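# Move yellow sponges from bench into tote by door

## Task

Transfer all yellow sponges currently on the bench into the tote next to the door, with each sponge lying completely within the tote. The cartons must stay on the bench. The robot must not tip over or finish leaning. The sponges must stay inside the tote on their own, with no help from the robot.

## Robot and tools

ROBOT. TidyBot++ has a mobile base 0.54 m long, 0.50 m wide and 0.38 m tall on four driven casters. On top sit one seven-joint arm and a two-finger gripper. The shoulder is 0.12 m ahead of the base centre and 0.68 m above the floor. There are two cameras: base_camera on the base, and wrist_camera, which looks along the hand. At the start the arm is folded with the hand pointing down, reaching up to 0.08 m past the base front, with the elbow up to 1.15 m high.

FRAMES. Base frame: origin on the floor below the base centre, x forward, y left, z up. hand_pose is reported in this frame and gives the point halfway between the finger pads. The hand's own z axis runs out along the fingers, and its y axis is the direction the fingers open and close. Odometry frame: wherever the base frame was when the scene began. base_odometry counts wheel rotation, so wheel slip shows up as travel, and it drifts a few cm and degrees over many moves. Heading is positive to the left and runs -3.142 to 3.142. base_tilt is in degrees, with forward lean and right lean positive. Tilt and heading both carry a fixed bias of about 1 degree.

execute_actions. Argument actions: a list holding one action, or empty to just read the state and images. An action may contain base, joints, speeds.
- base: an offset from where the base last reported itself, given as exactly one key. translate_m is metres straight ahead (negative backs up), -2 to 2. strafe_m is metres sideways, left positive, -2 to 2. rotate_rad is an on-the-spot turn in radians, counter-clockwise from above positive, -6.3 to 6.3.
- joints: absolute target angles, keyed by name. joint_1_rad: unlimited, swings the whole arm about vertical, positive is clockwise from above (opposite to rotate_rad). joint_2_rad shoulder: -2.249 to 2.249. joint_3_rad: unlimited, rolls the upper arm. joint_4_rad elbow: -2.579 to 2.579. joint_5_rad: unlimited, rolls the forearm. joint_6_rad wrist: -2.099 to 2.099. joint_7_rad: unlimited, rolls the hand; with the hand down, positive is counter-clockwise from above, and at 1.57 the fingers open toward the robot's left and right. gripper_pos: 0 (open, about 85 mm gap) to 1 (closed); gap is roughly 85 x (1 - gripper_pos) mm. Done tolerances are ±0.039 for joints 1 to 4, ±0.056 for joints 5 to 7, ±0.03 for the gripper. Unlimited joints go the short way, so turn them in steps smaller than half a turn.
- speeds: caps for this action only, keyed translate_m, strafe_m, rotate_rad; 0.05 to 0.5 m/s for the linear ones, 0.1 to 1.57 rad/s for rotation. Defaults are the top values. A base move needing more than 8.667 s is refused; no action runs past 15 s.
Argument cameras: list of base_camera, wrist_camera or all; omitted, null or all gives both, [] gives none. A bad key, name or value refuses the whole call.

ARM GEOMETRY. With joint_1_rad = 0, joint_3_rad = 3.14, joint_5_rad = 0 the arm moves in the base x-z plane. Segment tilts from vertical (forward positive): upper arm (0.42 m) = joint_2_rad; forearm (0.31 m) = joint_2_rad - joint_4_rad; hand (0.31 m to the hand point) = that minus joint_6_rad. Hand offset from the shoulder: forward = sum of length x sin(tilt), up = sum of length x cos(tilt). A downward-pointing hand reaches at most about 0.94 m high, and only near the base. Closed fingertips reach about 20 mm beyond the hand point.

OTHER TOOLS. wait: seconds, 0 to 10; sends nothing new and returns state and images. zoom_image: camera (base_camera or wrist_camera) and region [x0, y0, x1, y1] in pixels from the top-left of that camera's latest full image, no larger than 504 x 504. finished_scene: scene, the current scene's number; ends it for good once the last command has been held, and its result reports success and the next task. Replying without any tool call ends everything.

RESULT LINES. The pictures line lists images in order. base_status and joint_status: done; off_target (stopped short, maybe still pushing); contact_stop or time_out (target dropped, holding position); not_followed (a self-collision check withheld the arm targets, shown with joint command not followed and a cause line; they may be retried each action); limit_stop_at_motor_heat. A blocked base may still say done after stopping short. on_its_own lists motion you did not command. motor_effort is percent of maximum, positive toward higher joint values, peak in brackets, with fixed bias and noise. Motor temperatures gives one value per arm joint. A gripper closed to 1 reading done has nothing in it; off_target means something is held. Watch for ARM HIT, MOTOR HOT (from 60 °C) and OVER-TEMPERATURE FAULT (75 °C, arm sinks).

CAUTIONS. The robot keeps its last command while you think, and a joint left out of an action may still be pushing. Friction leaves joints a little off; correct by sending last command plus (wanted minus read). hand_pose itself may be 1 to 2 cm wrong, so trust images. While carrying, the arm sags; never command a joint to its current reading then. Torque fault limits: 104.5 N m on joints 1 to 4, 51.3 N m on joints 5 to 7; a fault freezes the arm and gripper 10 s while the base continues. Do not drive while the arm is snagged on anything about 0.8 m or higher, and avoid pushing or pulling sideways on a raised hand, as the robot can tip. Avoid dropping, slamming or shoving objects, and do not knock the cartons; a loose object may occasionally be nudged by the scene itself.

Each tool is called after ">>>" as name(argument=value, ...) on one line, values as JSON.

## Session

I'll start by looking at the current state and the camera images.

>>> execute_actions(actions=[])

Scene clock: 0.00 s.
Motor temperatures (°C, as the motors report them): [32 29 30 28 31 35 35]
base_odometry: x=+0.000 y=+0.000 heading=+0.000 (m, m, rad; odometry frame)
base_tilt: forward=-0.2 right=-0.5 (deg)
base_status: not commanded
joint_positions: joint_1_rad=-0.033 joint_2_rad=-0.379 joint_3_rad=+3.102 joint_4_rad=-2.550 joint_5_rad=-0.030 joint_6_rad=-0.872 joint_7_rad=+1.618 gripper_pos=+0.000
joint_status: not commanded
motor_effort: joint_1_rad=+0 joint_2_rad=-2 joint_3_rad=+1 joint_4_rad=+17 joint_5_rad=+0 joint_6_rad=+2 joint_7_rad=+1 (%)
hand_pose: x=+0.2519 y=+0.0164 z=+0.5850 quat_wxyz=(-0.005, +0.998, +0.050, +0.049) (m; base frame)
pictures: base_camera, wrist_camera
Images, in order (width x height): base_camera 644x364, wrist_camera 644x476.

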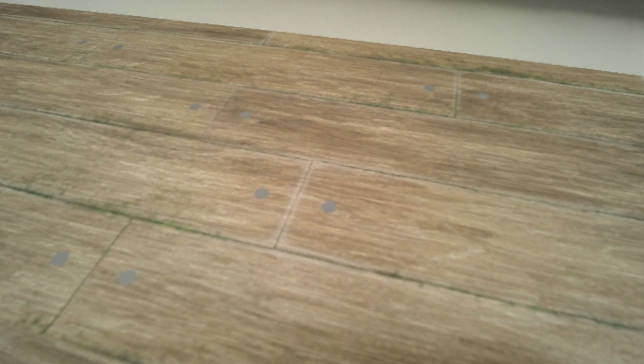

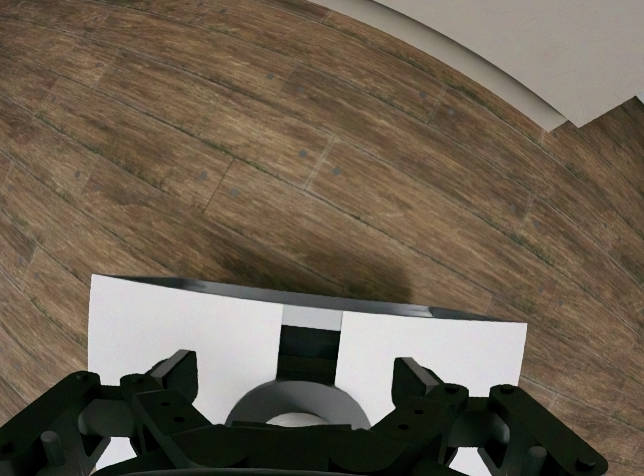

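>>> execute_actions(actions=[{"joints": {"joint_2_rad": -0.6, "joint_4_rad": -2.0, "joint_6_rad": -0.5}}])

Scene clock: 8.27 s.
Motor temperatures (°C, as the motors report them): [32 29 30 28 31 35 35]
base_odometry: x=+0.000 y=+0.000 heading=+0.000 (m, m, rad; odometry frame)
base_tilt: forward=-0.2 right=-0.5 (deg)
base_status: not commanded
joint_positions: joint_1_rad=-0.033 joint_2_rad=-0.577 joint_3_rad=+3.102 joint_4_rad=-2.009 joint_5_rad=-0.030 joint_6_rad=-0.545 joint_7_rad=+1.618 gripper_pos=+0.000
joint_status: all done
motor_effort: joint_1_rad=+0(0) joint_2_rad=-1(4) joint_3_rad=+2(2) joint_4_rad=+21(23) joint_5_rad=+0(0) joint_6_rad=+8(9) joint_7_rad=+1(1) (%)
hand_pose: x=+0.4849 y=+0.0363 z=+0.9545 quat_wxyz=(-0.010, +0.834, +0.047, +0.550) (m; base frame)
pictures: base_camera, wrist_camera
Images, in order (width x height): base_camera 644x364, wrist_camera 644x476.

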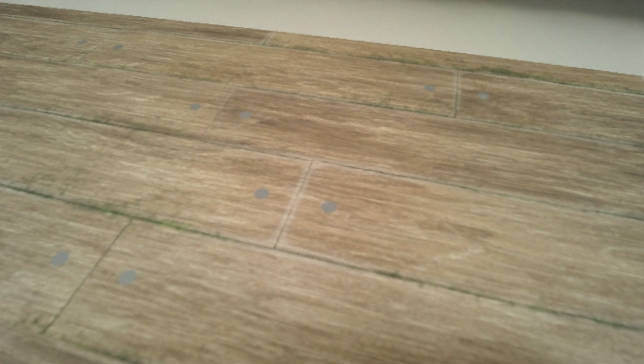

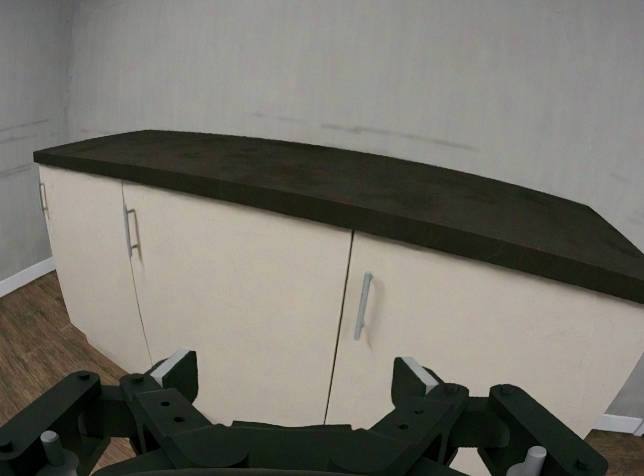

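>>> execute_actions(actions=[{"base": {"rotate_rad": 1.57}}])

Scene clock: 14.03 s.
Motor temperatures (°C, as the motors report them): [32 29 30 28 31 35 35]
base_odometry: x=+0.000 y=+0.000 heading=+1.568 (m, m, rad; odometry frame)
base_tilt: forward=-0.2 right=-0.5 (deg)
base_status: done
joint_positions: joint_1_rad=-0.033 joint_2_rad=-0.577 joint_3_rad=+3.101 joint_4_rad=-2.009 joint_5_rad=-0.030 joint_6_rad=-0.545 joint_7_rad=+1.618 gripper_pos=+0.000
joint_status: not commanded
motor_effort: joint_1_rad=+0(1) joint_2_rad=-1(2) joint_3_rad=+2(2) joint_4_rad=+21(22) joint_5_rad=+0(0) joint_6_rad=+9(9) joint_7_rad=+1(1) (%)
hand_pose: x=+0.4848 y=+0.0366 z=+0.9545 quat_wxyz=(-0.010, +0.834, +0.047, +0.550) (m; base frame)
pictures: base_camera, wrist_camera
Images, in order (width x height): base_camera 644x364, wrist_camera 644x476.

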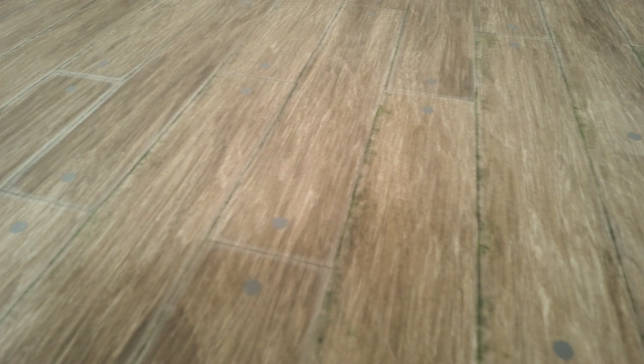

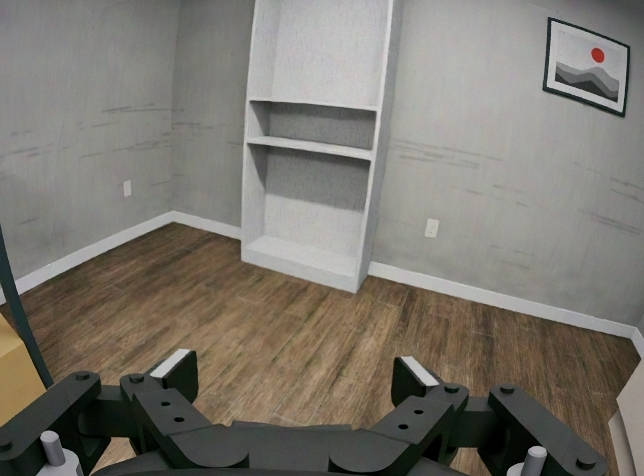

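>>> execute_actions(actions=[{"base": {"rotate_rad": 0.9}}])

Scene clock: 18.07 s.
Motor temperatures (°C, as the motors report them): [32 29 30 28 31 35 35]
base_odometry: x=+0.000 y=+0.000 heading=+2.466 (m, m, rad; odometry frame)
base_tilt: forward=-0.2 right=-0.5 (deg)
base_status: done
joint_positions: joint_1_rad=-0.033 joint_2_rad=-0.577 joint_3_rad=+3.101 joint_4_rad=-2.009 joint_5_rad=-0.030 joint_6_rad=-0.545 joint_7_rad=+1.618 gripper_pos=+0.000
joint_status: not commanded
motor_effort: joint_1_rad=+0(2) joint_2_rad=-2(3) joint_3_rad=+0(3) joint_4_rad=+21(22) joint_5_rad=+0(0) joint_6_rad=+9(9) joint_7_rad=+1(1) (%)
hand_pose: x=+0.4848 y=+0.0367 z=+0.9545 quat_wxyz=(-0.010, +0.834, +0.047, +0.550) (m; base frame)
pictures: base_camera, wrist_camera
Images, in order (width x height): base_camera 644x364, wrist_camera 644x476.

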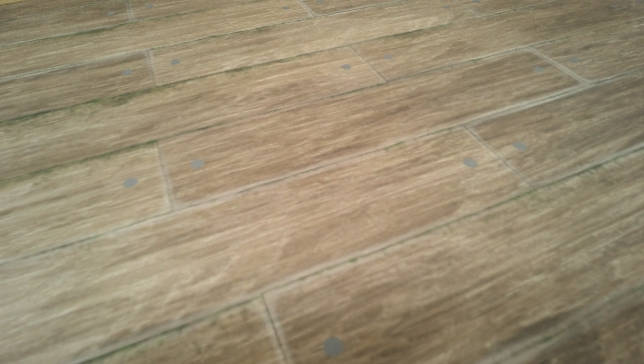

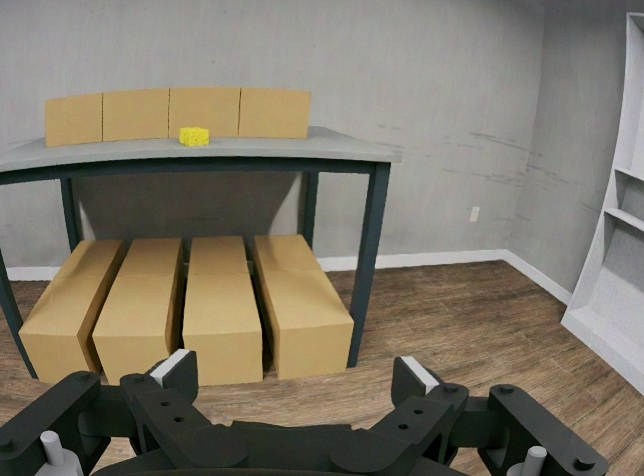

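>>> execute_actions(actions=[{"base": {"rotate_rad": 1.2}}])

Scene clock: 21.53 s.
Motor temperatures (°C, as the motors report them): [32 29 30 28 31 35 35]
base_odometry: x=+0.000 y=+0.000 heading=-2.619 (m, m, rad; odometry frame)
base_tilt: forward=-0.2 right=-0.5 (deg)
base_status: done
joint_positions: joint_1_rad=-0.033 joint_2_rad=-0.577 joint_3_rad=+3.101 joint_4_rad=-2.009 joint_5_rad=-0.030 joint_6_rad=-0.545 joint_7_rad=+1.618 gripper_pos=+0.000
joint_status: not commanded
motor_effort: joint_1_rad=+0(1) joint_2_rad=-1(2) joint_3_rad=+2(2) joint_4_rad=+22(22) joint_5_rad=+0(0) joint_6_rad=+9(8) joint_7_rad=+1(1) (%)
hand_pose: x=+0.4848 y=+0.0369 z=+0.9545 quat_wxyz=(-0.010, +0.834, +0.048, +0.550) (m; base frame)
pictures: base_camera, wrist_camera
Images, in order (width x height): base_camera 644x364, wrist_camera 644x476.

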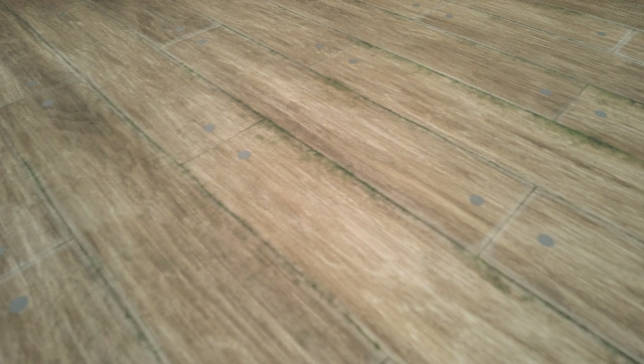

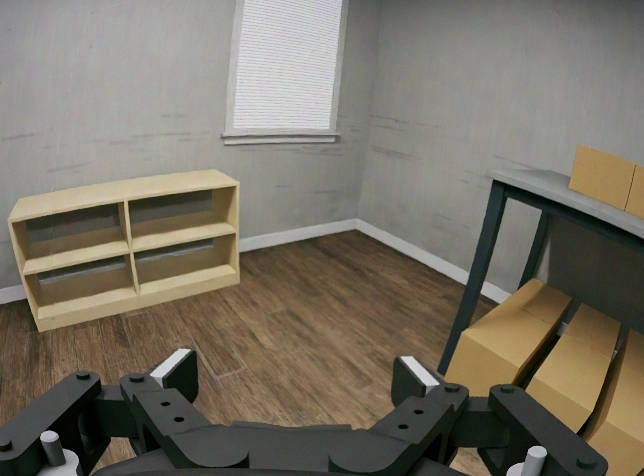

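>>> execute_actions(actions=[{"base": {"rotate_rad": 1.2}}])

Scene clock: 25.67 s.
Motor temperatures (°C, as the motors report them): [32 29 30 28 31 35 35]
base_odometry: x=+0.000 y=+0.000 heading=-1.420 (m, m, rad; odometry frame)
base_tilt: forward=-0.2 right=-0.4 (deg)
base_status: done
joint_positions: joint_1_rad=-0.033 joint_2_rad=-0.577 joint_3_rad=+3.100 joint_4_rad=-2.009 joint_5_rad=-0.030 joint_6_rad=-0.545 joint_7_rad=+1.618 gripper_pos=+0.000
joint_status: not commanded
motor_effort: joint_1_rad=+0(1) joint_2_rad=+0(2) joint_3_rad=+1(3) joint_4_rad=+22(22) joint_5_rad=+0(1) joint_6_rad=+9(9) joint_7_rad=+1(1) (%)
hand_pose: x=+0.4848 y=+0.0370 z=+0.9545 quat_wxyz=(-0.010, +0.834, +0.048, +0.550) (m; base frame)
pictures: base_camera, wrist_camera
Images, in order (width x height): base_camera 644x364, wrist_camera 644x476.

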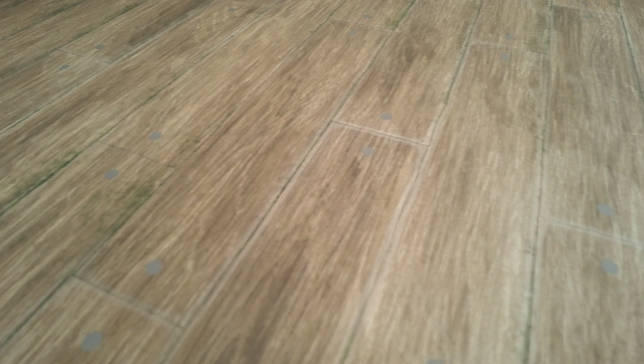

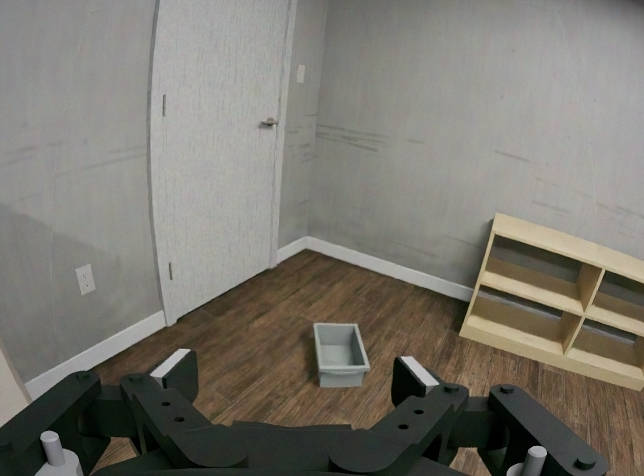

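>>> execute_actions(actions=[{"base": {"rotate_rad": -2.04}, "joints": {"joint_1_rad": 0.0, "joint_2_rad": 0.0, "joint_3_rad": 3.14, "joint_4_rad": -0.3, "joint_5_rad": 0.0, "joint_6_rad": -1.8, "joint_7_rad": 1.57}}])

Scene clock: 46.20 s.
Motor temperatures (°C, as the motors report them): [32 29 30 28 31 35 35]
base_odometry: x=+0.000 y=+0.000 heading=+2.825 (m, m, rad; odometry frame)
base_tilt: forward=-0.3 right=-0.5 (deg)
base_status: done
joint_positions: joint_1_rad=-0.018 joint_2_rad=-0.030 joint_3_rad=+3.128 joint_4_rad=-0.312 joint_5_rad=-0.028 joint_6_rad=-1.751 joint_7_rad=+1.598 gripper_pos=+0.000
joint_status: all done
motor_effort: joint_1_rad=+0(1) joint_2_rad=-9(11) joint_3_rad=+1(4) joint_4_rad=+10(22) joint_5_rad=+0(1) joint_6_rad=+8(9) joint_7_rad=+1(1) (%)
hand_pose: x=+0.4718 y=+0.0212 z=+1.2655 quat_wxyz=(-0.011, +0.850, +0.034, +0.526) (m; base frame)
pictures: base_camera, wrist_camera
Images, in order (width x height): base_camera 644x364, wrist_camera 644x476.

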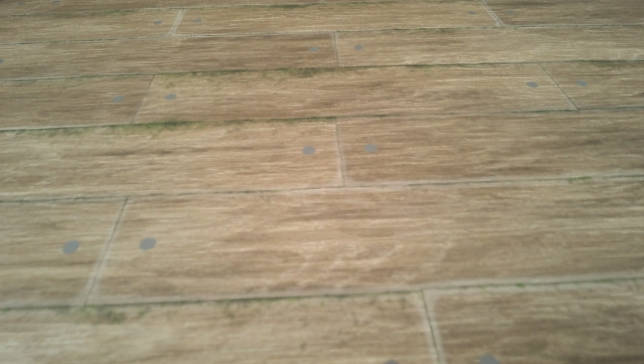

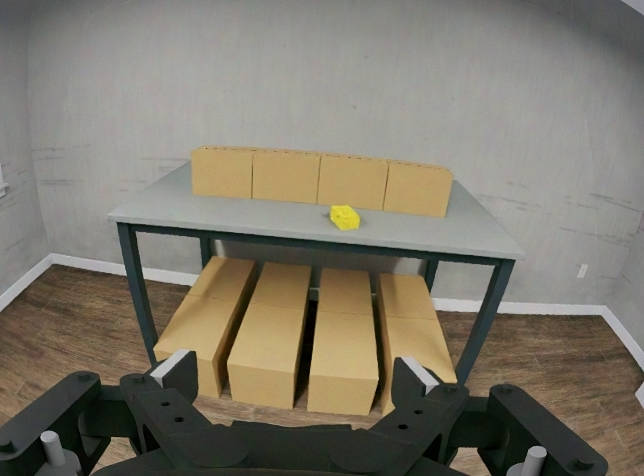

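>>> execute_actions(actions=[{"base": {"translate_m": 0.85}, "joints": {"joint_2_rad": 0.15, "joint_4_rad": -0.3, "joint_6_rad": -2.0}}])

Scene clock: 54.53 s.
Motor temperatures (°C, as the motors report them): [32 29 30 28 31 35 35]
base_odometry: x=-0.807 y=+0.267 heading=+2.823 (m, m, rad; odometry frame)
base_tilt: forward=-0.2 right=-0.5 (deg)
base_status: done
joint_positions: joint_1_rad=-0.017 joint_2_rad=+0.142 joint_3_rad=+3.128 joint_4_rad=-0.302 joint_5_rad=-0.028 joint_6_rad=-1.955 joint_7_rad=+1.598 gripper_pos=+0.000
joint_status: all done
motor_effort: joint_1_rad=+0(0) joint_2_rad=-19(22) joint_3_rad=+0(2) joint_4_rad=+12(12) joint_5_rad=+0(0) joint_6_rad=+6(8) joint_7_rad=+1(1) (%)
hand_pose: x=+0.5235 y=+0.0210 z=+1.1526 quat_wxyz=(-0.012, +0.931, +0.036, +0.362) (m; base frame)
pictures: base_camera, wrist_camera
Images, in order (width x height): base_camera 644x364, wrist_camera 644x476.

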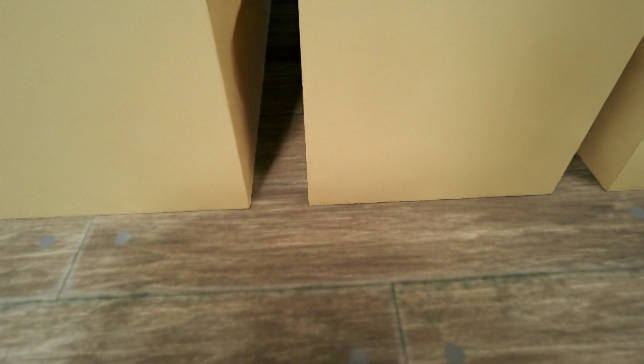

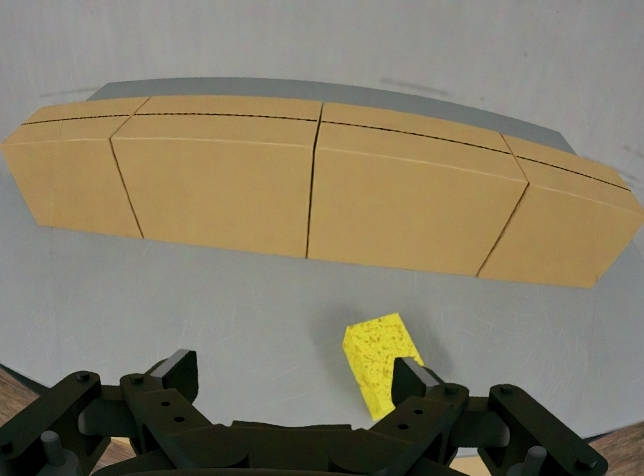

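>>> execute_actions(actions=[{"base": {"translate_m": 0.12}, "joints": {"joint_2_rad": 0.45, "joint_4_rad": -0.2, "joint_6_rad": -1.35}}])

Scene clock: 74.13 s.
Motor temperatures (°C, as the motors report them): [32 29 30 28 31 35 35]
base_odometry: x=-0.921 y=+0.304 heading=+2.822 (m, m, rad; odometry frame)
base_tilt: forward=-0.2 right=-0.5 (deg)
base_status: done
joint_positions: joint_1_rad=-0.017 joint_2_rad=+0.463 joint_3_rad=+3.128 joint_4_rad=-0.211 joint_5_rad=-0.027 joint_6_rad=-1.396 joint_7_rad=+1.598 gripper_pos=+0.000
joint_status: all done
motor_effort: joint_1_rad=+0(1) joint_2_rad=-35(45) joint_3_rad=+0(1) joint_4_rad=+16(20) joint_5_rad=+0(0) joint_6_rad=+8(8) joint_7_rad=+1(1) (%)
hand_pose: x=+0.7755 y=+0.0263 z=+1.1555 quat_wxyz=(-0.016, +0.859, +0.028, +0.511) (m; base frame)
pictures: base_camera, wrist_camera
Images, in order (width x height): base_camera 644x364, wrist_camera 644x476.

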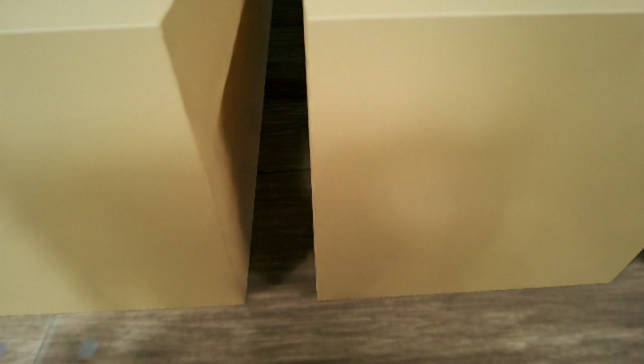

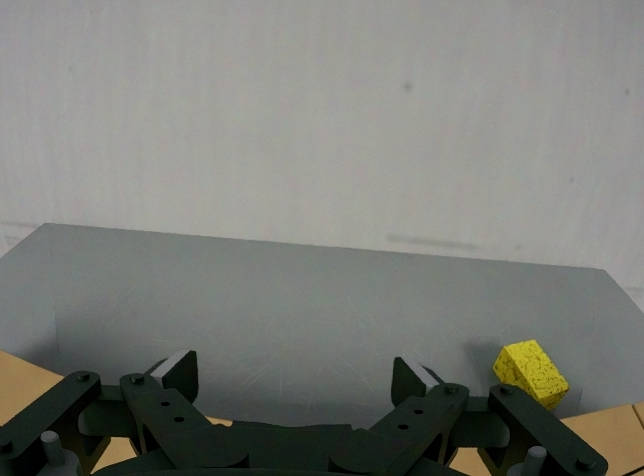

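>>> execute_actions(actions=[{"joints": {"joint_1_rad": -0.4}}], cameras=["wrist_camera"])

Scene clock: 93.60 s.
Motor temperatures (°C, as the motors report them): [32 30 30 29 31 35 35]
base_odometry: x=-0.921 y=+0.304 heading=+2.822 (m, m, rad; odometry frame)
base_tilt: forward=-0.2 right=-0.5 (deg)
base_status: not commanded
joint_positions: joint_1_rad=-0.391 joint_2_rad=+0.463 joint_3_rad=+3.130 joint_4_rad=-0.211 joint_5_rad=-0.026 joint_6_rad=-1.396 joint_7_rad=+1.598 gripper_pos=+0.000
joint_status: all done
motor_effort: joint_1_rad=+0(3) joint_2_rad=-36(35) joint_3_rad=+0(1) joint_4_rad=+16(16) joint_5_rad=+0(1) joint_6_rad=+9(8) joint_7_rad=+1(1) (%)
hand_pose: x=+0.7212 y=+0.2628 z=+1.1554 quat_wxyz=(-0.109, +0.839, +0.186, +0.499) (m; base frame)
pictures: wrist_camera
Images, in order (width x height): wrist_camera 644x476.

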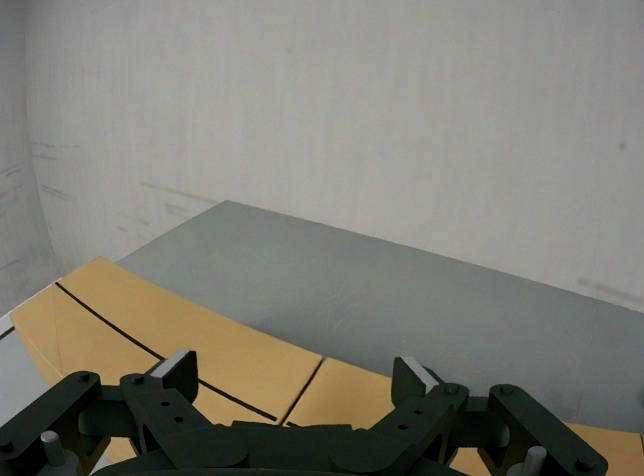

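>>> execute_actions(actions=[{"base": {"strafe_m": -0.19}, "joints": {"joint_1_rad": -0.33, "joint_2_rad": -0.16, "joint_4_rad": -0.97, "joint_6_rad": -1.75}}])

Scene clock: 113.50 s.
Motor temperatures (°C, as the motors report them): [32 30 30 29 31 35 35]
base_odometry: x=-0.862 y=+0.485 heading=+2.823 (m, m, rad; odometry frame)
base_tilt: forward=-0.3 right=-0.5 (deg)
base_status: done
joint_positions: joint_1_rad=-0.350 joint_2_rad=-0.138 joint_3_rad=+3.132 joint_4_rad=-0.957 joint_5_rad=-0.025 joint_6_rad=-1.703 joint_7_rad=+1.598 gripper_pos=+0.000
joint_status: all done
motor_effort: joint_1_rad=+0(3) joint_2_rad=-12(37) joint_3_rad=+1(1) joint_4_rad=+15(16) joint_5_rad=+0(1) joint_6_rad=+5(8) joint_7_rad=+1(1) (%)
hand_pose: x=+0.4454 y=+0.1327 z=+1.0598 quat_wxyz=(-0.061, +0.934, +0.188, +0.299) (m; base frame)
pictures: base_camera, wrist_camera
Images, in order (width x height): base_camera 644x364, wrist_camera 644x476.

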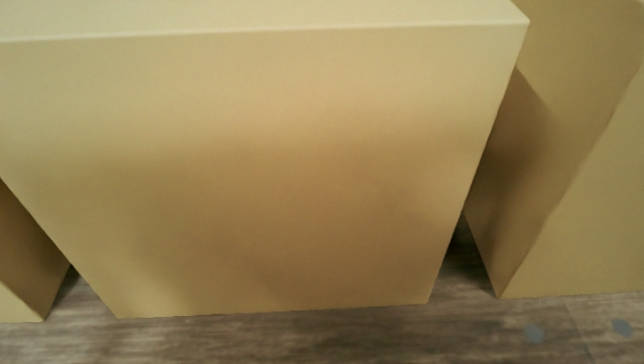

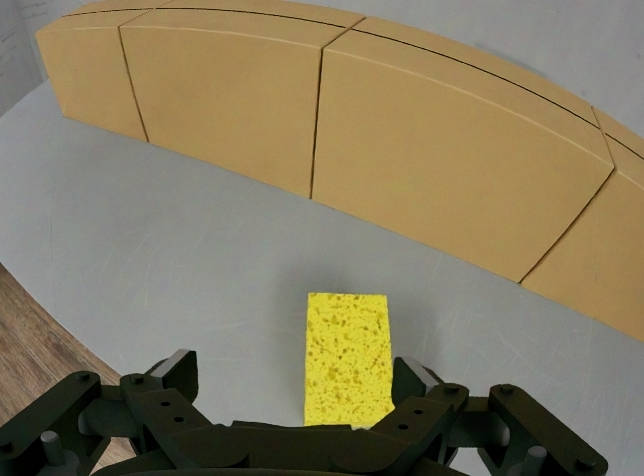

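>>> execute_actions(actions=[{"base": {"strafe_m": -0.037}, "joints": {"joint_4_rad": -1.175, "joint_6_rad": -1.50}}], cameras=["wrist_camera"])

Scene clock: 130.97 s.
Motor temperatures (°C, as the motors report them): [32 30 30 29 31 35 35]
base_odometry: x=-0.851 y=+0.520 heading=+2.823 (m, m, rad; odometry frame)
base_tilt: forward=-0.2 right=-0.5 (deg)
base_status: done
joint_positions: joint_1_rad=-0.344 joint_2_rad=-0.143 joint_3_rad=+3.136 joint_4_rad=-1.165 joint_5_rad=-0.025 joint_6_rad=-1.547 joint_7_rad=+1.598 gripper_pos=+0.000
joint_status: all done
motor_effort: joint_1_rad=+0(1) joint_2_rad=-13(16) joint_3_rad=+1(3) joint_4_rad=+17(17) joint_5_rad=+0(1) joint_6_rad=+5(6) joint_7_rad=+1(1) (%)
hand_pose: x=+0.4699 y=+0.1376 z=+1.0010 quat_wxyz=(-0.057, +0.942, +0.183, +0.277) (m; base frame)
pictures: wrist_camera
Images, in order (width x height): wrist_camera 644x476.

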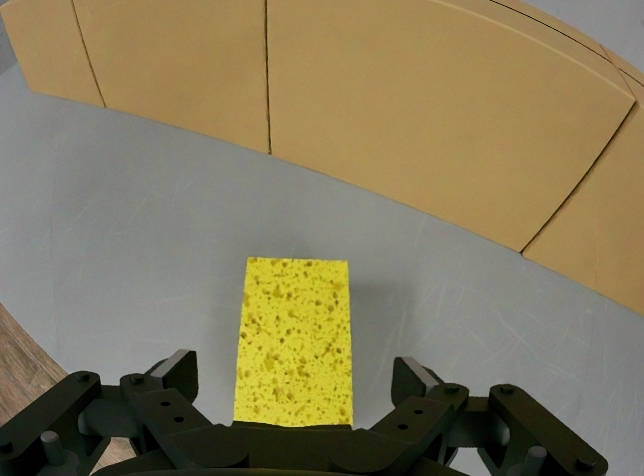

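>>> execute_actions(actions=[{"joints": {"joint_4_rad": -1.306, "joint_6_rad": -1.357}}], cameras=["wrist_camera"])

Scene clock: 147.43 s.
Motor temperatures (°C, as the motors report them): [32 30 30 29 31 35 35]
base_odometry: x=-0.851 y=+0.520 heading=+2.823 (m, m, rad; odometry frame)
base_tilt: forward=-0.2 right=-0.5 (deg)
base_status: not commanded
joint_positions: joint_1_rad=-0.344 joint_2_rad=-0.143 joint_3_rad=+3.136 joint_4_rad=-1.297 joint_5_rad=-0.025 joint_6_rad=-1.405 joint_7_rad=+1.598 gripper_pos=+0.000
joint_status: all done
motor_effort: joint_1_rad=+0(0) joint_2_rad=-14(14) joint_3_rad=+1(1) joint_4_rad=+18(19) joint_5_rad=+0(0) joint_6_rad=+5(5) joint_7_rad=+1(1) (%)
hand_pose: x=+0.4904 y=+0.1449 z=+0.9657 quat_wxyz=(-0.058, +0.941, +0.181, +0.281) (m; base frame)
pictures: wrist_camera
Images, in order (width x height): wrist_camera 644x476.

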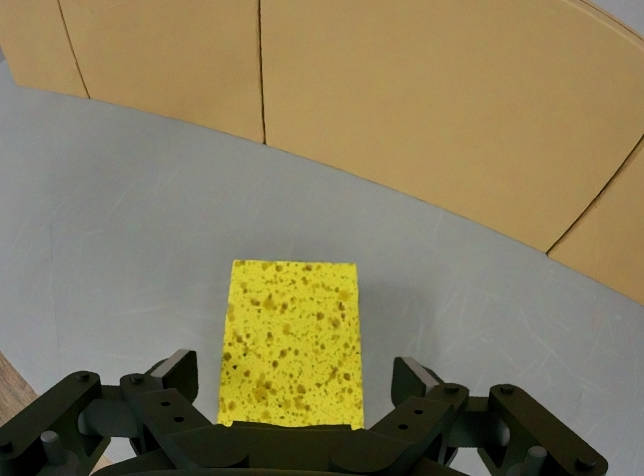

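>>> execute_actions(actions=[{"joints": {"joint_4_rad": -1.44, "joint_6_rad": -1.195}}], cameras=["wrist_camera"])

Scene clock: 156.73 s.
Motor temperatures (°C, as the motors report them): [32 30 30 29 31 35 35]
base_odometry: x=-0.851 y=+0.520 heading=+2.823 (m, m, rad; odometry frame)
base_tilt: forward=-0.2 right=-0.5 (deg)
base_status: not commanded
joint_positions: joint_1_rad=-0.344 joint_2_rad=-0.143 joint_3_rad=+3.136 joint_4_rad=-1.431 joint_5_rad=-0.025 joint_6_rad=-1.243 joint_7_rad=+1.598 gripper_pos=+0.000
joint_status: all done
motor_effort: joint_1_rad=+0(0) joint_2_rad=-14(16) joint_3_rad=+0(1) joint_4_rad=+19(20) joint_5_rad=+0(0) joint_6_rad=+6(5) joint_7_rad=+1(1) (%)
hand_pose: x=+0.5108 y=+0.1520 z=+0.9309 quat_wxyz=(-0.060, +0.937, +0.178, +0.295) (m; base frame)
pictures: wrist_camera
Images, in order (width x height): wrist_camera 644x476.

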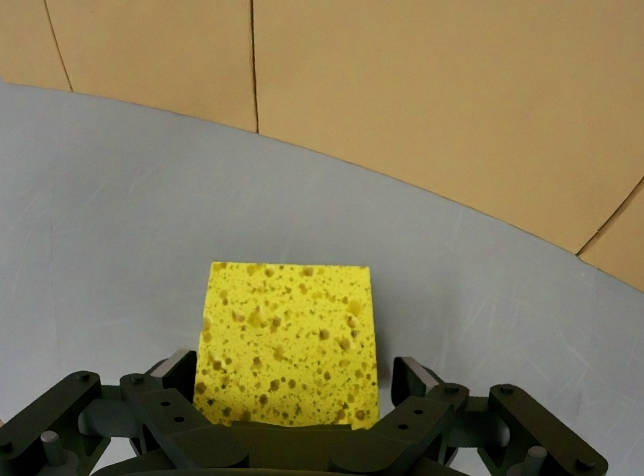

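>>> execute_actions(actions=[{"joints": {"gripper_pos": 1.0}}], cameras=["wrist_camera"])

Scene clock: 162.17 s.
Motor temperatures (°C, as the motors report them): [32 30 30 29 31 35 35]
base_odometry: x=-0.851 y=+0.520 heading=+2.823 (m, m, rad; odometry frame)
base_tilt: forward=-0.3 right=-0.4 (deg)
base_status: not commanded
joint_positions: joint_1_rad=-0.344 joint_2_rad=-0.147 joint_3_rad=+3.136 joint_4_rad=-1.433 joint_5_rad=-0.025 joint_6_rad=-1.240 joint_7_rad=+1.598 gripper_pos=+0.365
joint_status: gripper_pos off_target (ended at +0.365, target +1.000)
motor_effort: joint_1_rad=+0(1) joint_2_rad=-14(16) joint_3_rad=+0(1) joint_4_rad=+19(19) joint_5_rad=+0(1) joint_6_rad=+5(6) joint_7_rad=+1(1) (%)
hand_pose: x=+0.5103 y=+0.1518 z=+0.9324 quat_wxyz=(-0.061, +0.936, +0.178, +0.297) (m; base frame)
pictures: wrist_camera
Images, in order (width x height): wrist_camera 644x476.

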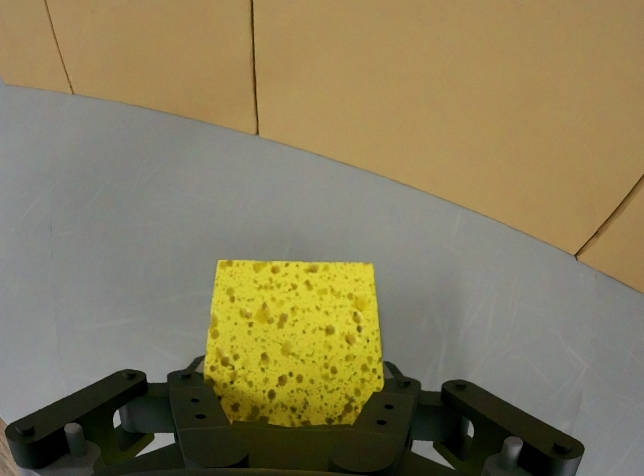

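>>> execute_actions(actions=[{"base": {"translate_m": -0.3}, "joints": {"joint_2_rad": -0.3, "joint_4_rad": -1.2, "joint_6_rad": -1.4}}], cameras=["wrist_camera"])

Scene clock: 177.20 s.
Motor temperatures (°C, as the motors report them): [32 30 30 29 31 35 35]
base_odometry: x=-0.565 y=+0.427 heading=+2.824 (m, m, rad; odometry frame)
base_tilt: forward=-0.2 right=-0.5 (deg)
base_status: done
joint_positions: joint_1_rad=-0.343 joint_2_rad=-0.307 joint_3_rad=+3.137 joint_4_rad=-1.206 joint_5_rad=-0.025 joint_6_rad=-1.355 joint_7_rad=+1.598 gripper_pos=+0.365
joint_status: all done
motor_effort: joint_1_rad=+0(1) joint_2_rad=-8(20) joint_3_rad=+0(2) joint_4_rad=+18(21) joint_5_rad=+0(1) joint_6_rad=+7(8) joint_7_rad=+1(1) (%)
hand_pose: x=+0.4543 y=+0.1319 z=+1.0821 quat_wxyz=(-0.080, +0.887, +0.172, +0.422) (m; base frame)
pictures: wrist_camera
Images, in order (width x height): wrist_camera 644x476.

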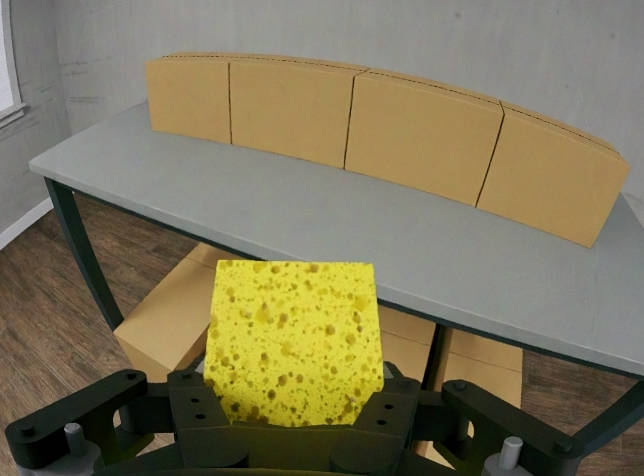

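>>> execute_actions(actions=[{"base": {"rotate_rad": 2.29}, "joints": {"joint_1_rad": 0.02, "joint_2_rad": -0.3, "joint_4_rad": -1.5, "joint_6_rad": -1.2}}])

Scene clock: 182.40 s.
Motor temperatures (°C, as the motors report them): [32 30 30 29 31 35 35]
base_odometry: x=-0.565 y=+0.427 heading=-1.171 (m, m, rad; odometry frame)
base_tilt: forward=-0.2 right=-0.5 (deg)
base_status: done
joint_positions: joint_1_rad=+0.005 joint_2_rad=-0.307 joint_3_rad=+3.139 joint_4_rad=-1.490 joint_5_rad=-0.024 joint_6_rad=-1.246 joint_7_rad=+1.598 gripper_pos=+0.365
joint_status: all done
motor_effort: joint_1_rad=+0(1) joint_2_rad=-9(12) joint_3_rad=+1(1) joint_4_rad=+20(21) joint_5_rad=+0(1) joint_6_rad=+6(7) joint_7_rad=+1(1) (%)
hand_pose: x=+0.4865 y=+0.0077 z=+0.9663 quat_wxyz=(-0.006, +0.937, +0.012, +0.349) (m; base frame)
pictures: base_camera, wrist_camera
Images, in order (width x height): base_camera 644x364, wrist_camera 644x476.

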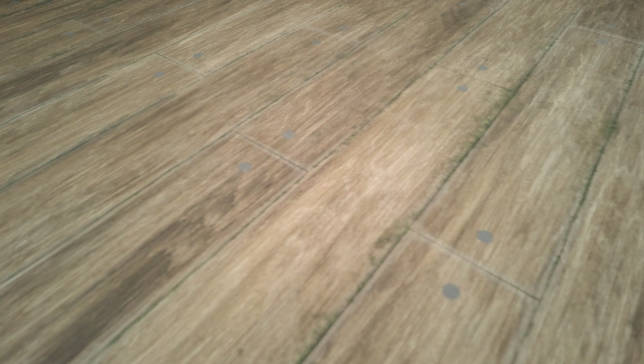

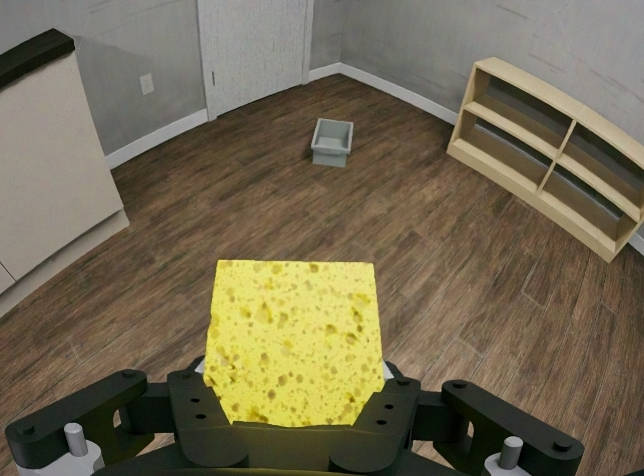

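>>> execute_actions(actions=[{"base": {"translate_m": 1.35}, "joints": {"joint_2_rad": 0.67, "joint_4_rad": -2.27, "joint_6_rad": 0.45}}])

Scene clock: 193.10 s.
Motor temperatures (°C, as the motors report them): [32 30 30 29 31 35 35]
base_odometry: x=-0.038 y=-0.816 heading=-1.170 (m, m, rad; odometry frame)
base_tilt: forward=-0.2 right=-0.5 (deg)
base_status: done
joint_positions: joint_1_rad=+0.005 joint_2_rad=+0.651 joint_3_rad=+3.139 joint_4_rad=-2.259 joint_5_rad=-0.024 joint_6_rad=+0.403 joint_7_rad=+1.598 gripper_pos=+0.365
joint_status: all done
motor_effort: joint_1_rad=+0(1) joint_2_rad=-32(35) joint_3_rad=+0(2) joint_4_rad=+8(21) joint_5_rad=+0(1) joint_6_rad=+6(8) joint_7_rad=+1(1) (%)
hand_pose: x=+0.6306 y=-0.0027 z=+0.4598 quat_wxyz=(+0.005, +0.950, -0.001, +0.312) (m; base frame)
pictures: base_camera, wrist_camera
Images, in order (width x height): base_camera 644x364, wrist_camera 644x476.

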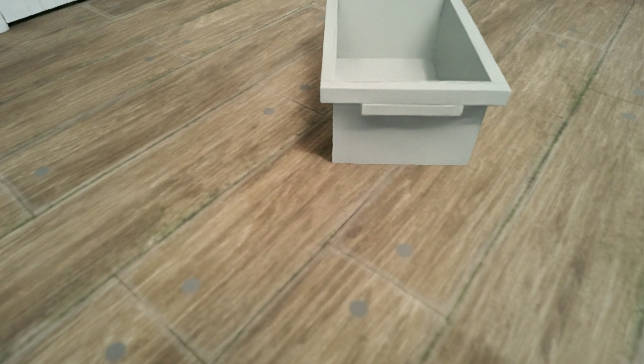

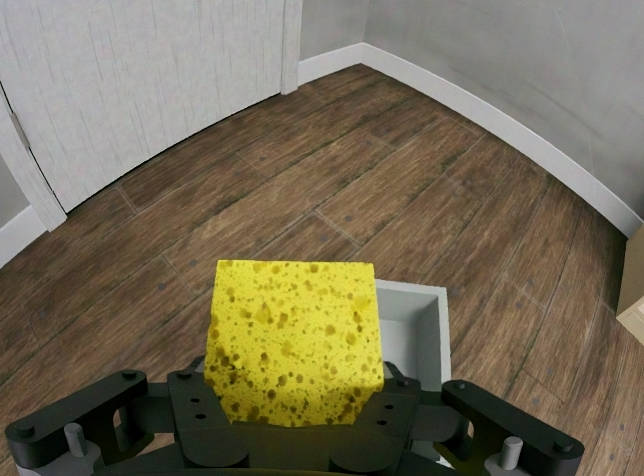

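>>> execute_actions(actions=[{"base": {"strafe_m": -0.10}}], cameras=[])

>>> execute_actions(actions=[{"base": {"translate_m": 0.14}, "joints": {"joint_2_rad": 1.2, "joint_4_rad": -1.95, "joint_6_rad": 0.66}}])

Scene clock: 215.47 s.
Motor temperatures (°C, as the motors report them): [32 30 30 29 31 35 35]
base_odometry: x=-0.129 y=-0.855 heading=-1.170 (m, m, rad; odometry frame)
base_tilt: forward=-0.2 right=-0.5 (deg)
base_status: done
joint_positions: joint_1_rad=+0.018 joint_2_rad=+0.651 joint_3_rad=+3.140 joint_4_rad=-2.260 joint_5_rad=-0.024 joint_6_rad=+0.403 joint_7_rad=+1.598 gripper_pos=+0.365
joint_status: not commanded
motor_effort: joint_1_rad=+0(5) joint_2_rad=-32(33) joint_3_rad=+0(4) joint_4_rad=+8(9) joint_5_rad=+0(1) joint_6_rad=+6(6) joint_7_rad=+1(1) (%)
hand_pose: x=+0.6302 y=-0.0097 z=+0.4596 quat_wxyz=(+0.007, +0.950, -0.007, +0.312) (m; base frame)
pictures: none
No camera images: the call's "cameras" was empty. Leave "cameras" out to get every camera's image.

Scene clock: 217.27 s.
Motor temperatures (°C, as the motors report them): [32 30 30 29 31 35 35]
base_odometry: x=-0.075 y=-0.985 heading=-1.170 (m, m, rad; odometry frame)
base_tilt: forward=-0.2 right=-0.4 (deg)
base_status: done
joint_positions: joint_1_rad=+0.018 joint_2_rad=+1.185 joint_3_rad=+3.140 joint_4_rad=-1.966 joint_5_rad=-0.024 joint_6_rad=+0.609 joint_7_rad=+1.598 gripper_pos=+0.365
joint_status: all done
motor_effort: joint_1_rad=+0(0) joint_2_rad=-41(43) joint_3_rad=+0(0) joint_4_rad=+4(9) joint_5_rad=+0(0) joint_6_rad=+5(6) joint_7_rad=+1(1) (%)
hand_pose: x=+0.6815 y=-0.0118 z=+0.2686 quat_wxyz=(+0.009, +0.955, -0.007, +0.295) (m; base frame)
pictures: base_camera, wrist_camera
Images, in order (width x height): base_camera 644x364, wrist_camera 644x476.

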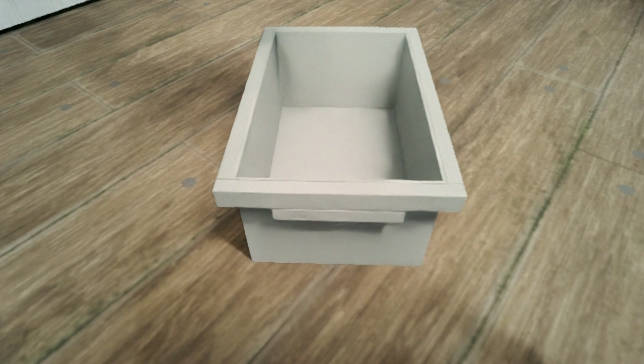

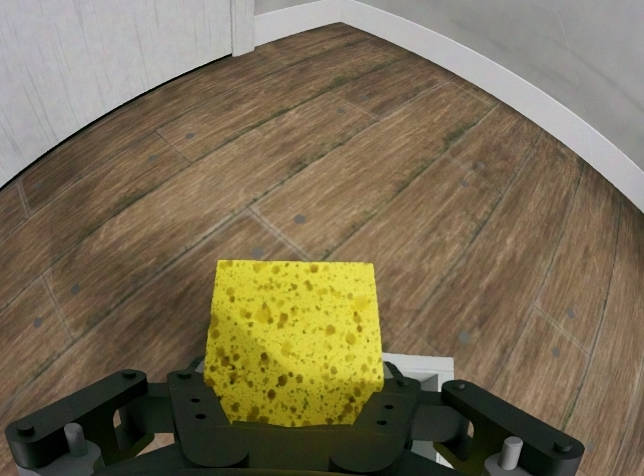

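>>> execute_actions(actions=[{"joints": {"joint_2_rad": 1.455, "joint_4_rad": -1.99, "joint_6_rad": 0.935}}])

Scene clock: 240.20 s.
Motor temperatures (°C, as the motors report them): [32 31 30 29 31 35 35]
base_odometry: x=-0.075 y=-0.985 heading=-1.170 (m, m, rad; odometry frame)
base_tilt: forward=-0.2 right=-0.5 (deg)
base_status: not commanded
joint_positions: joint_1_rad=+0.018 joint_2_rad=+1.448 joint_3_rad=+3.140 joint_4_rad=-1.982 joint_5_rad=-0.024 joint_6_rad=+0.884 joint_7_rad=+1.598 gripper_pos=+0.365
joint_status: all done
motor_effort: joint_1_rad=+0(0) joint_2_rad=-38(42) joint_3_rad=+1(0) joint_4_rad=-1(3) joint_5_rad=+0(0) joint_6_rad=+5(6) joint_7_rad=+1(1) (%)
hand_pose: x=+0.6219 y=-0.0123 z=+0.1745 quat_wxyz=(+0.012, +0.956, -0.006, +0.294) (m; base frame)
pictures: base_camera, wrist_camera
Images, in order (width x height): base_camera 644x364, wrist_camera 644x476.

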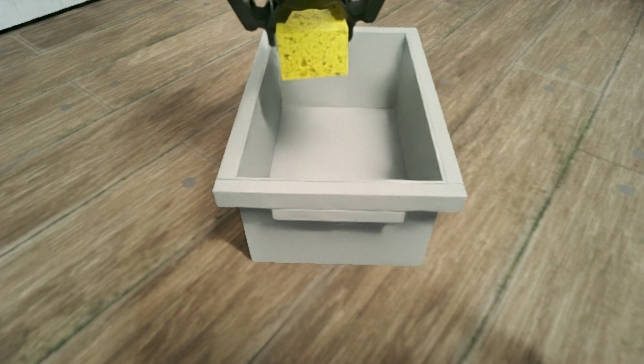

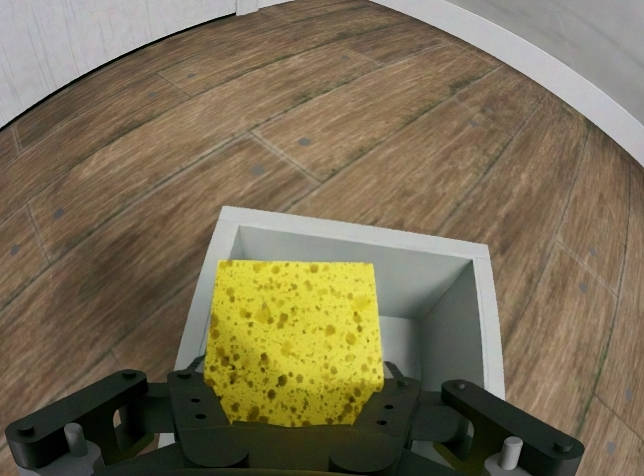

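>>> execute_actions(actions=[{"joints": {"joint_1_rad": 0.08, "joint_2_rad": 1.58, "joint_4_rad": -1.83, "joint_6_rad": 0.90}}])

Scene clock: 251.37 s.
Motor temperatures (°C, as the motors report them): [32 31 30 29 31 35 35]
base_odometry: x=-0.075 y=-0.985 heading=-1.170 (m, m, rad; odometry frame)
base_tilt: forward=-0.2 right=-0.5 (deg)
base_status: not commanded
joint_positions: joint_1_rad=+0.066 joint_2_rad=+1.561 joint_3_rad=+3.140 joint_4_rad=-1.841 joint_5_rad=-0.024 joint_6_rad=+0.884 joint_7_rad=+1.598 gripper_pos=+0.365
joint_status: all done
motor_effort: joint_1_rad=+0(1) joint_2_rad=-39(42) joint_3_rad=+0(0) joint_4_rad=+0(2) joint_5_rad=+0(0) joint_6_rad=+6(6) joint_7_rad=+1(1) (%)
hand_pose: x=+0.6389 y=-0.0379 z=+0.1293 quat_wxyz=(+0.020, +0.951, -0.029, +0.306) (m; base frame)
pictures: base_camera, wrist_camera
Images, in order (width x height): base_camera 644x364, wrist_camera 644x476.

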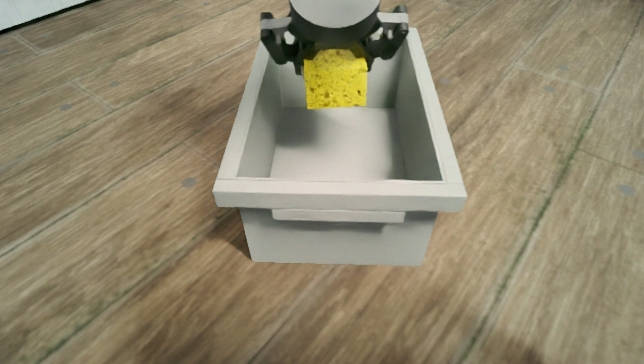

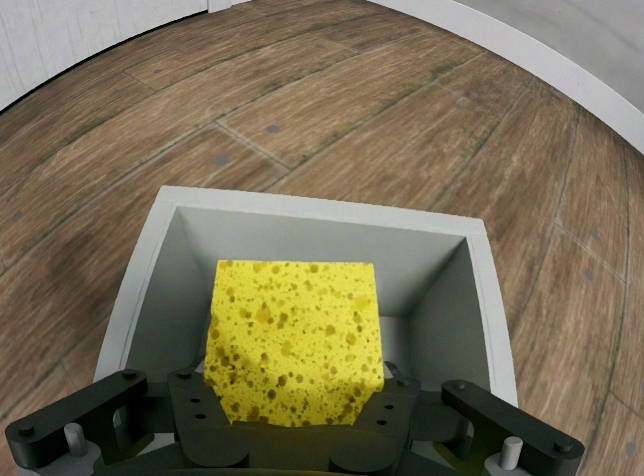

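>>> execute_actions(actions=[{"joints": {"joint_2_rad": 1.73, "joint_4_rad": -1.68}}])

Scene clock: 254.40 s.
Motor temperatures (°C, as the motors report them): [32 31 30 29 31 35 35]
base_odometry: x=-0.075 y=-0.985 heading=-1.170 (m, m, rad; odometry frame)
base_tilt: forward=-0.2 right=-0.5 (deg)
base_status: not commanded
joint_positions: joint_1_rad=+0.066 joint_2_rad=+1.718 joint_3_rad=+3.140 joint_4_rad=-1.692 joint_5_rad=-0.024 joint_6_rad=+0.884 joint_7_rad=+1.598 gripper_pos=+0.365
joint_status: all done
motor_effort: joint_1_rad=+0(0) joint_2_rad=-38(41) joint_3_rad=+0(1) joint_4_rad=+0(0) joint_5_rad=+0(0) joint_6_rad=+6(7) joint_7_rad=+1(1) (%)
hand_pose: x=+0.6304 y=-0.0374 z=+0.0628 quat_wxyz=(+0.020, +0.952, -0.029, +0.303) (m; base frame)
pictures: base_camera, wrist_camera
Images, in order (width x height): base_camera 644x364, wrist_camera 644x476.

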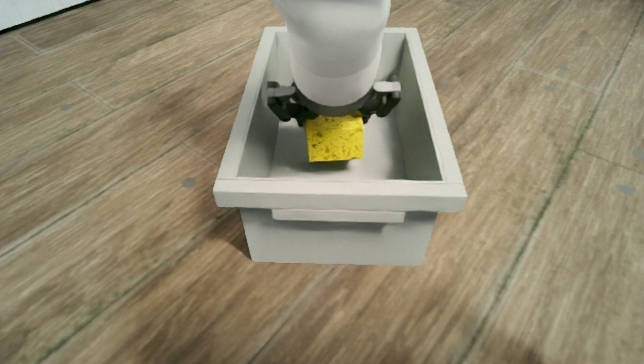

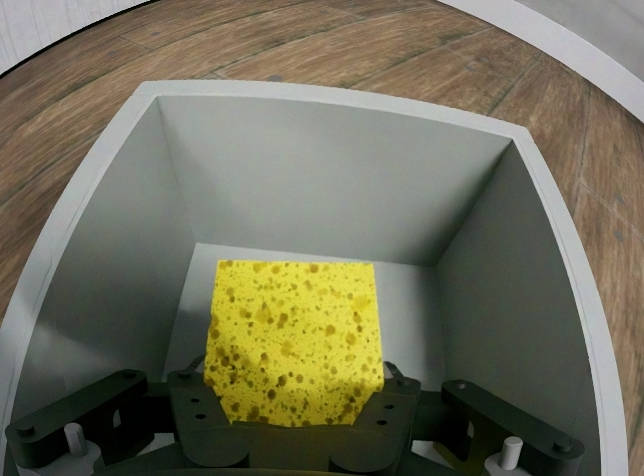

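>>> execute_actions(actions=[{"base": {"translate_m": 0.03}, "joints": {"joint_2_rad": 1.76, "joint_4_rad": -1.65}}])

Scene clock: 259.40 s.
Motor temperatures (°C, as the motors report them): [32 31 30 29 31 35 35]
base_odometry: x=-0.064 y=-1.013 heading=-1.170 (m, m, rad; odometry frame)
base_tilt: forward=-0.2 right=-0.5 (deg)
base_status: done
joint_positions: joint_1_rad=+0.067 joint_2_rad=+1.743 joint_3_rad=+3.140 joint_4_rad=-1.658 joint_5_rad=-0.024 joint_6_rad=+0.884 joint_7_rad=+1.598 gripper_pos=+0.365
joint_status: all done
motor_effort: joint_1_rad=+0(2) joint_2_rad=-39(41) joint_3_rad=+0(2) joint_4_rad=+0(0) joint_5_rad=+0(0) joint_6_rad=+6(6) joint_7_rad=+1(1) (%)
hand_pose: x=+0.6336 y=-0.0381 z=+0.0534 quat_wxyz=(+0.020, +0.951, -0.030, +0.307) (m; base frame)
pictures: base_camera, wrist_camera
Images, in order (width x height): base_camera 644x364, wrist_camera 644x476.

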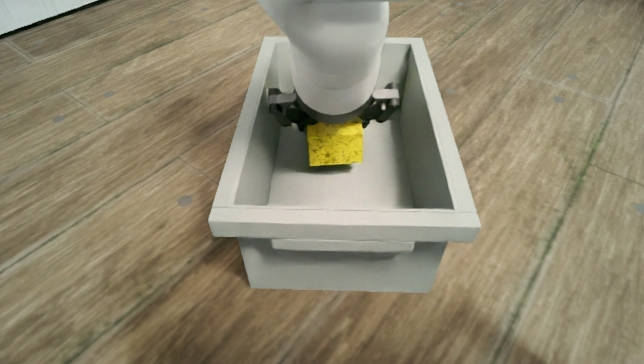

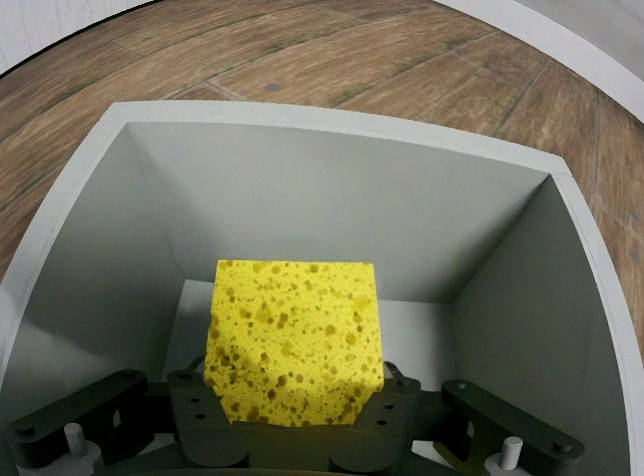

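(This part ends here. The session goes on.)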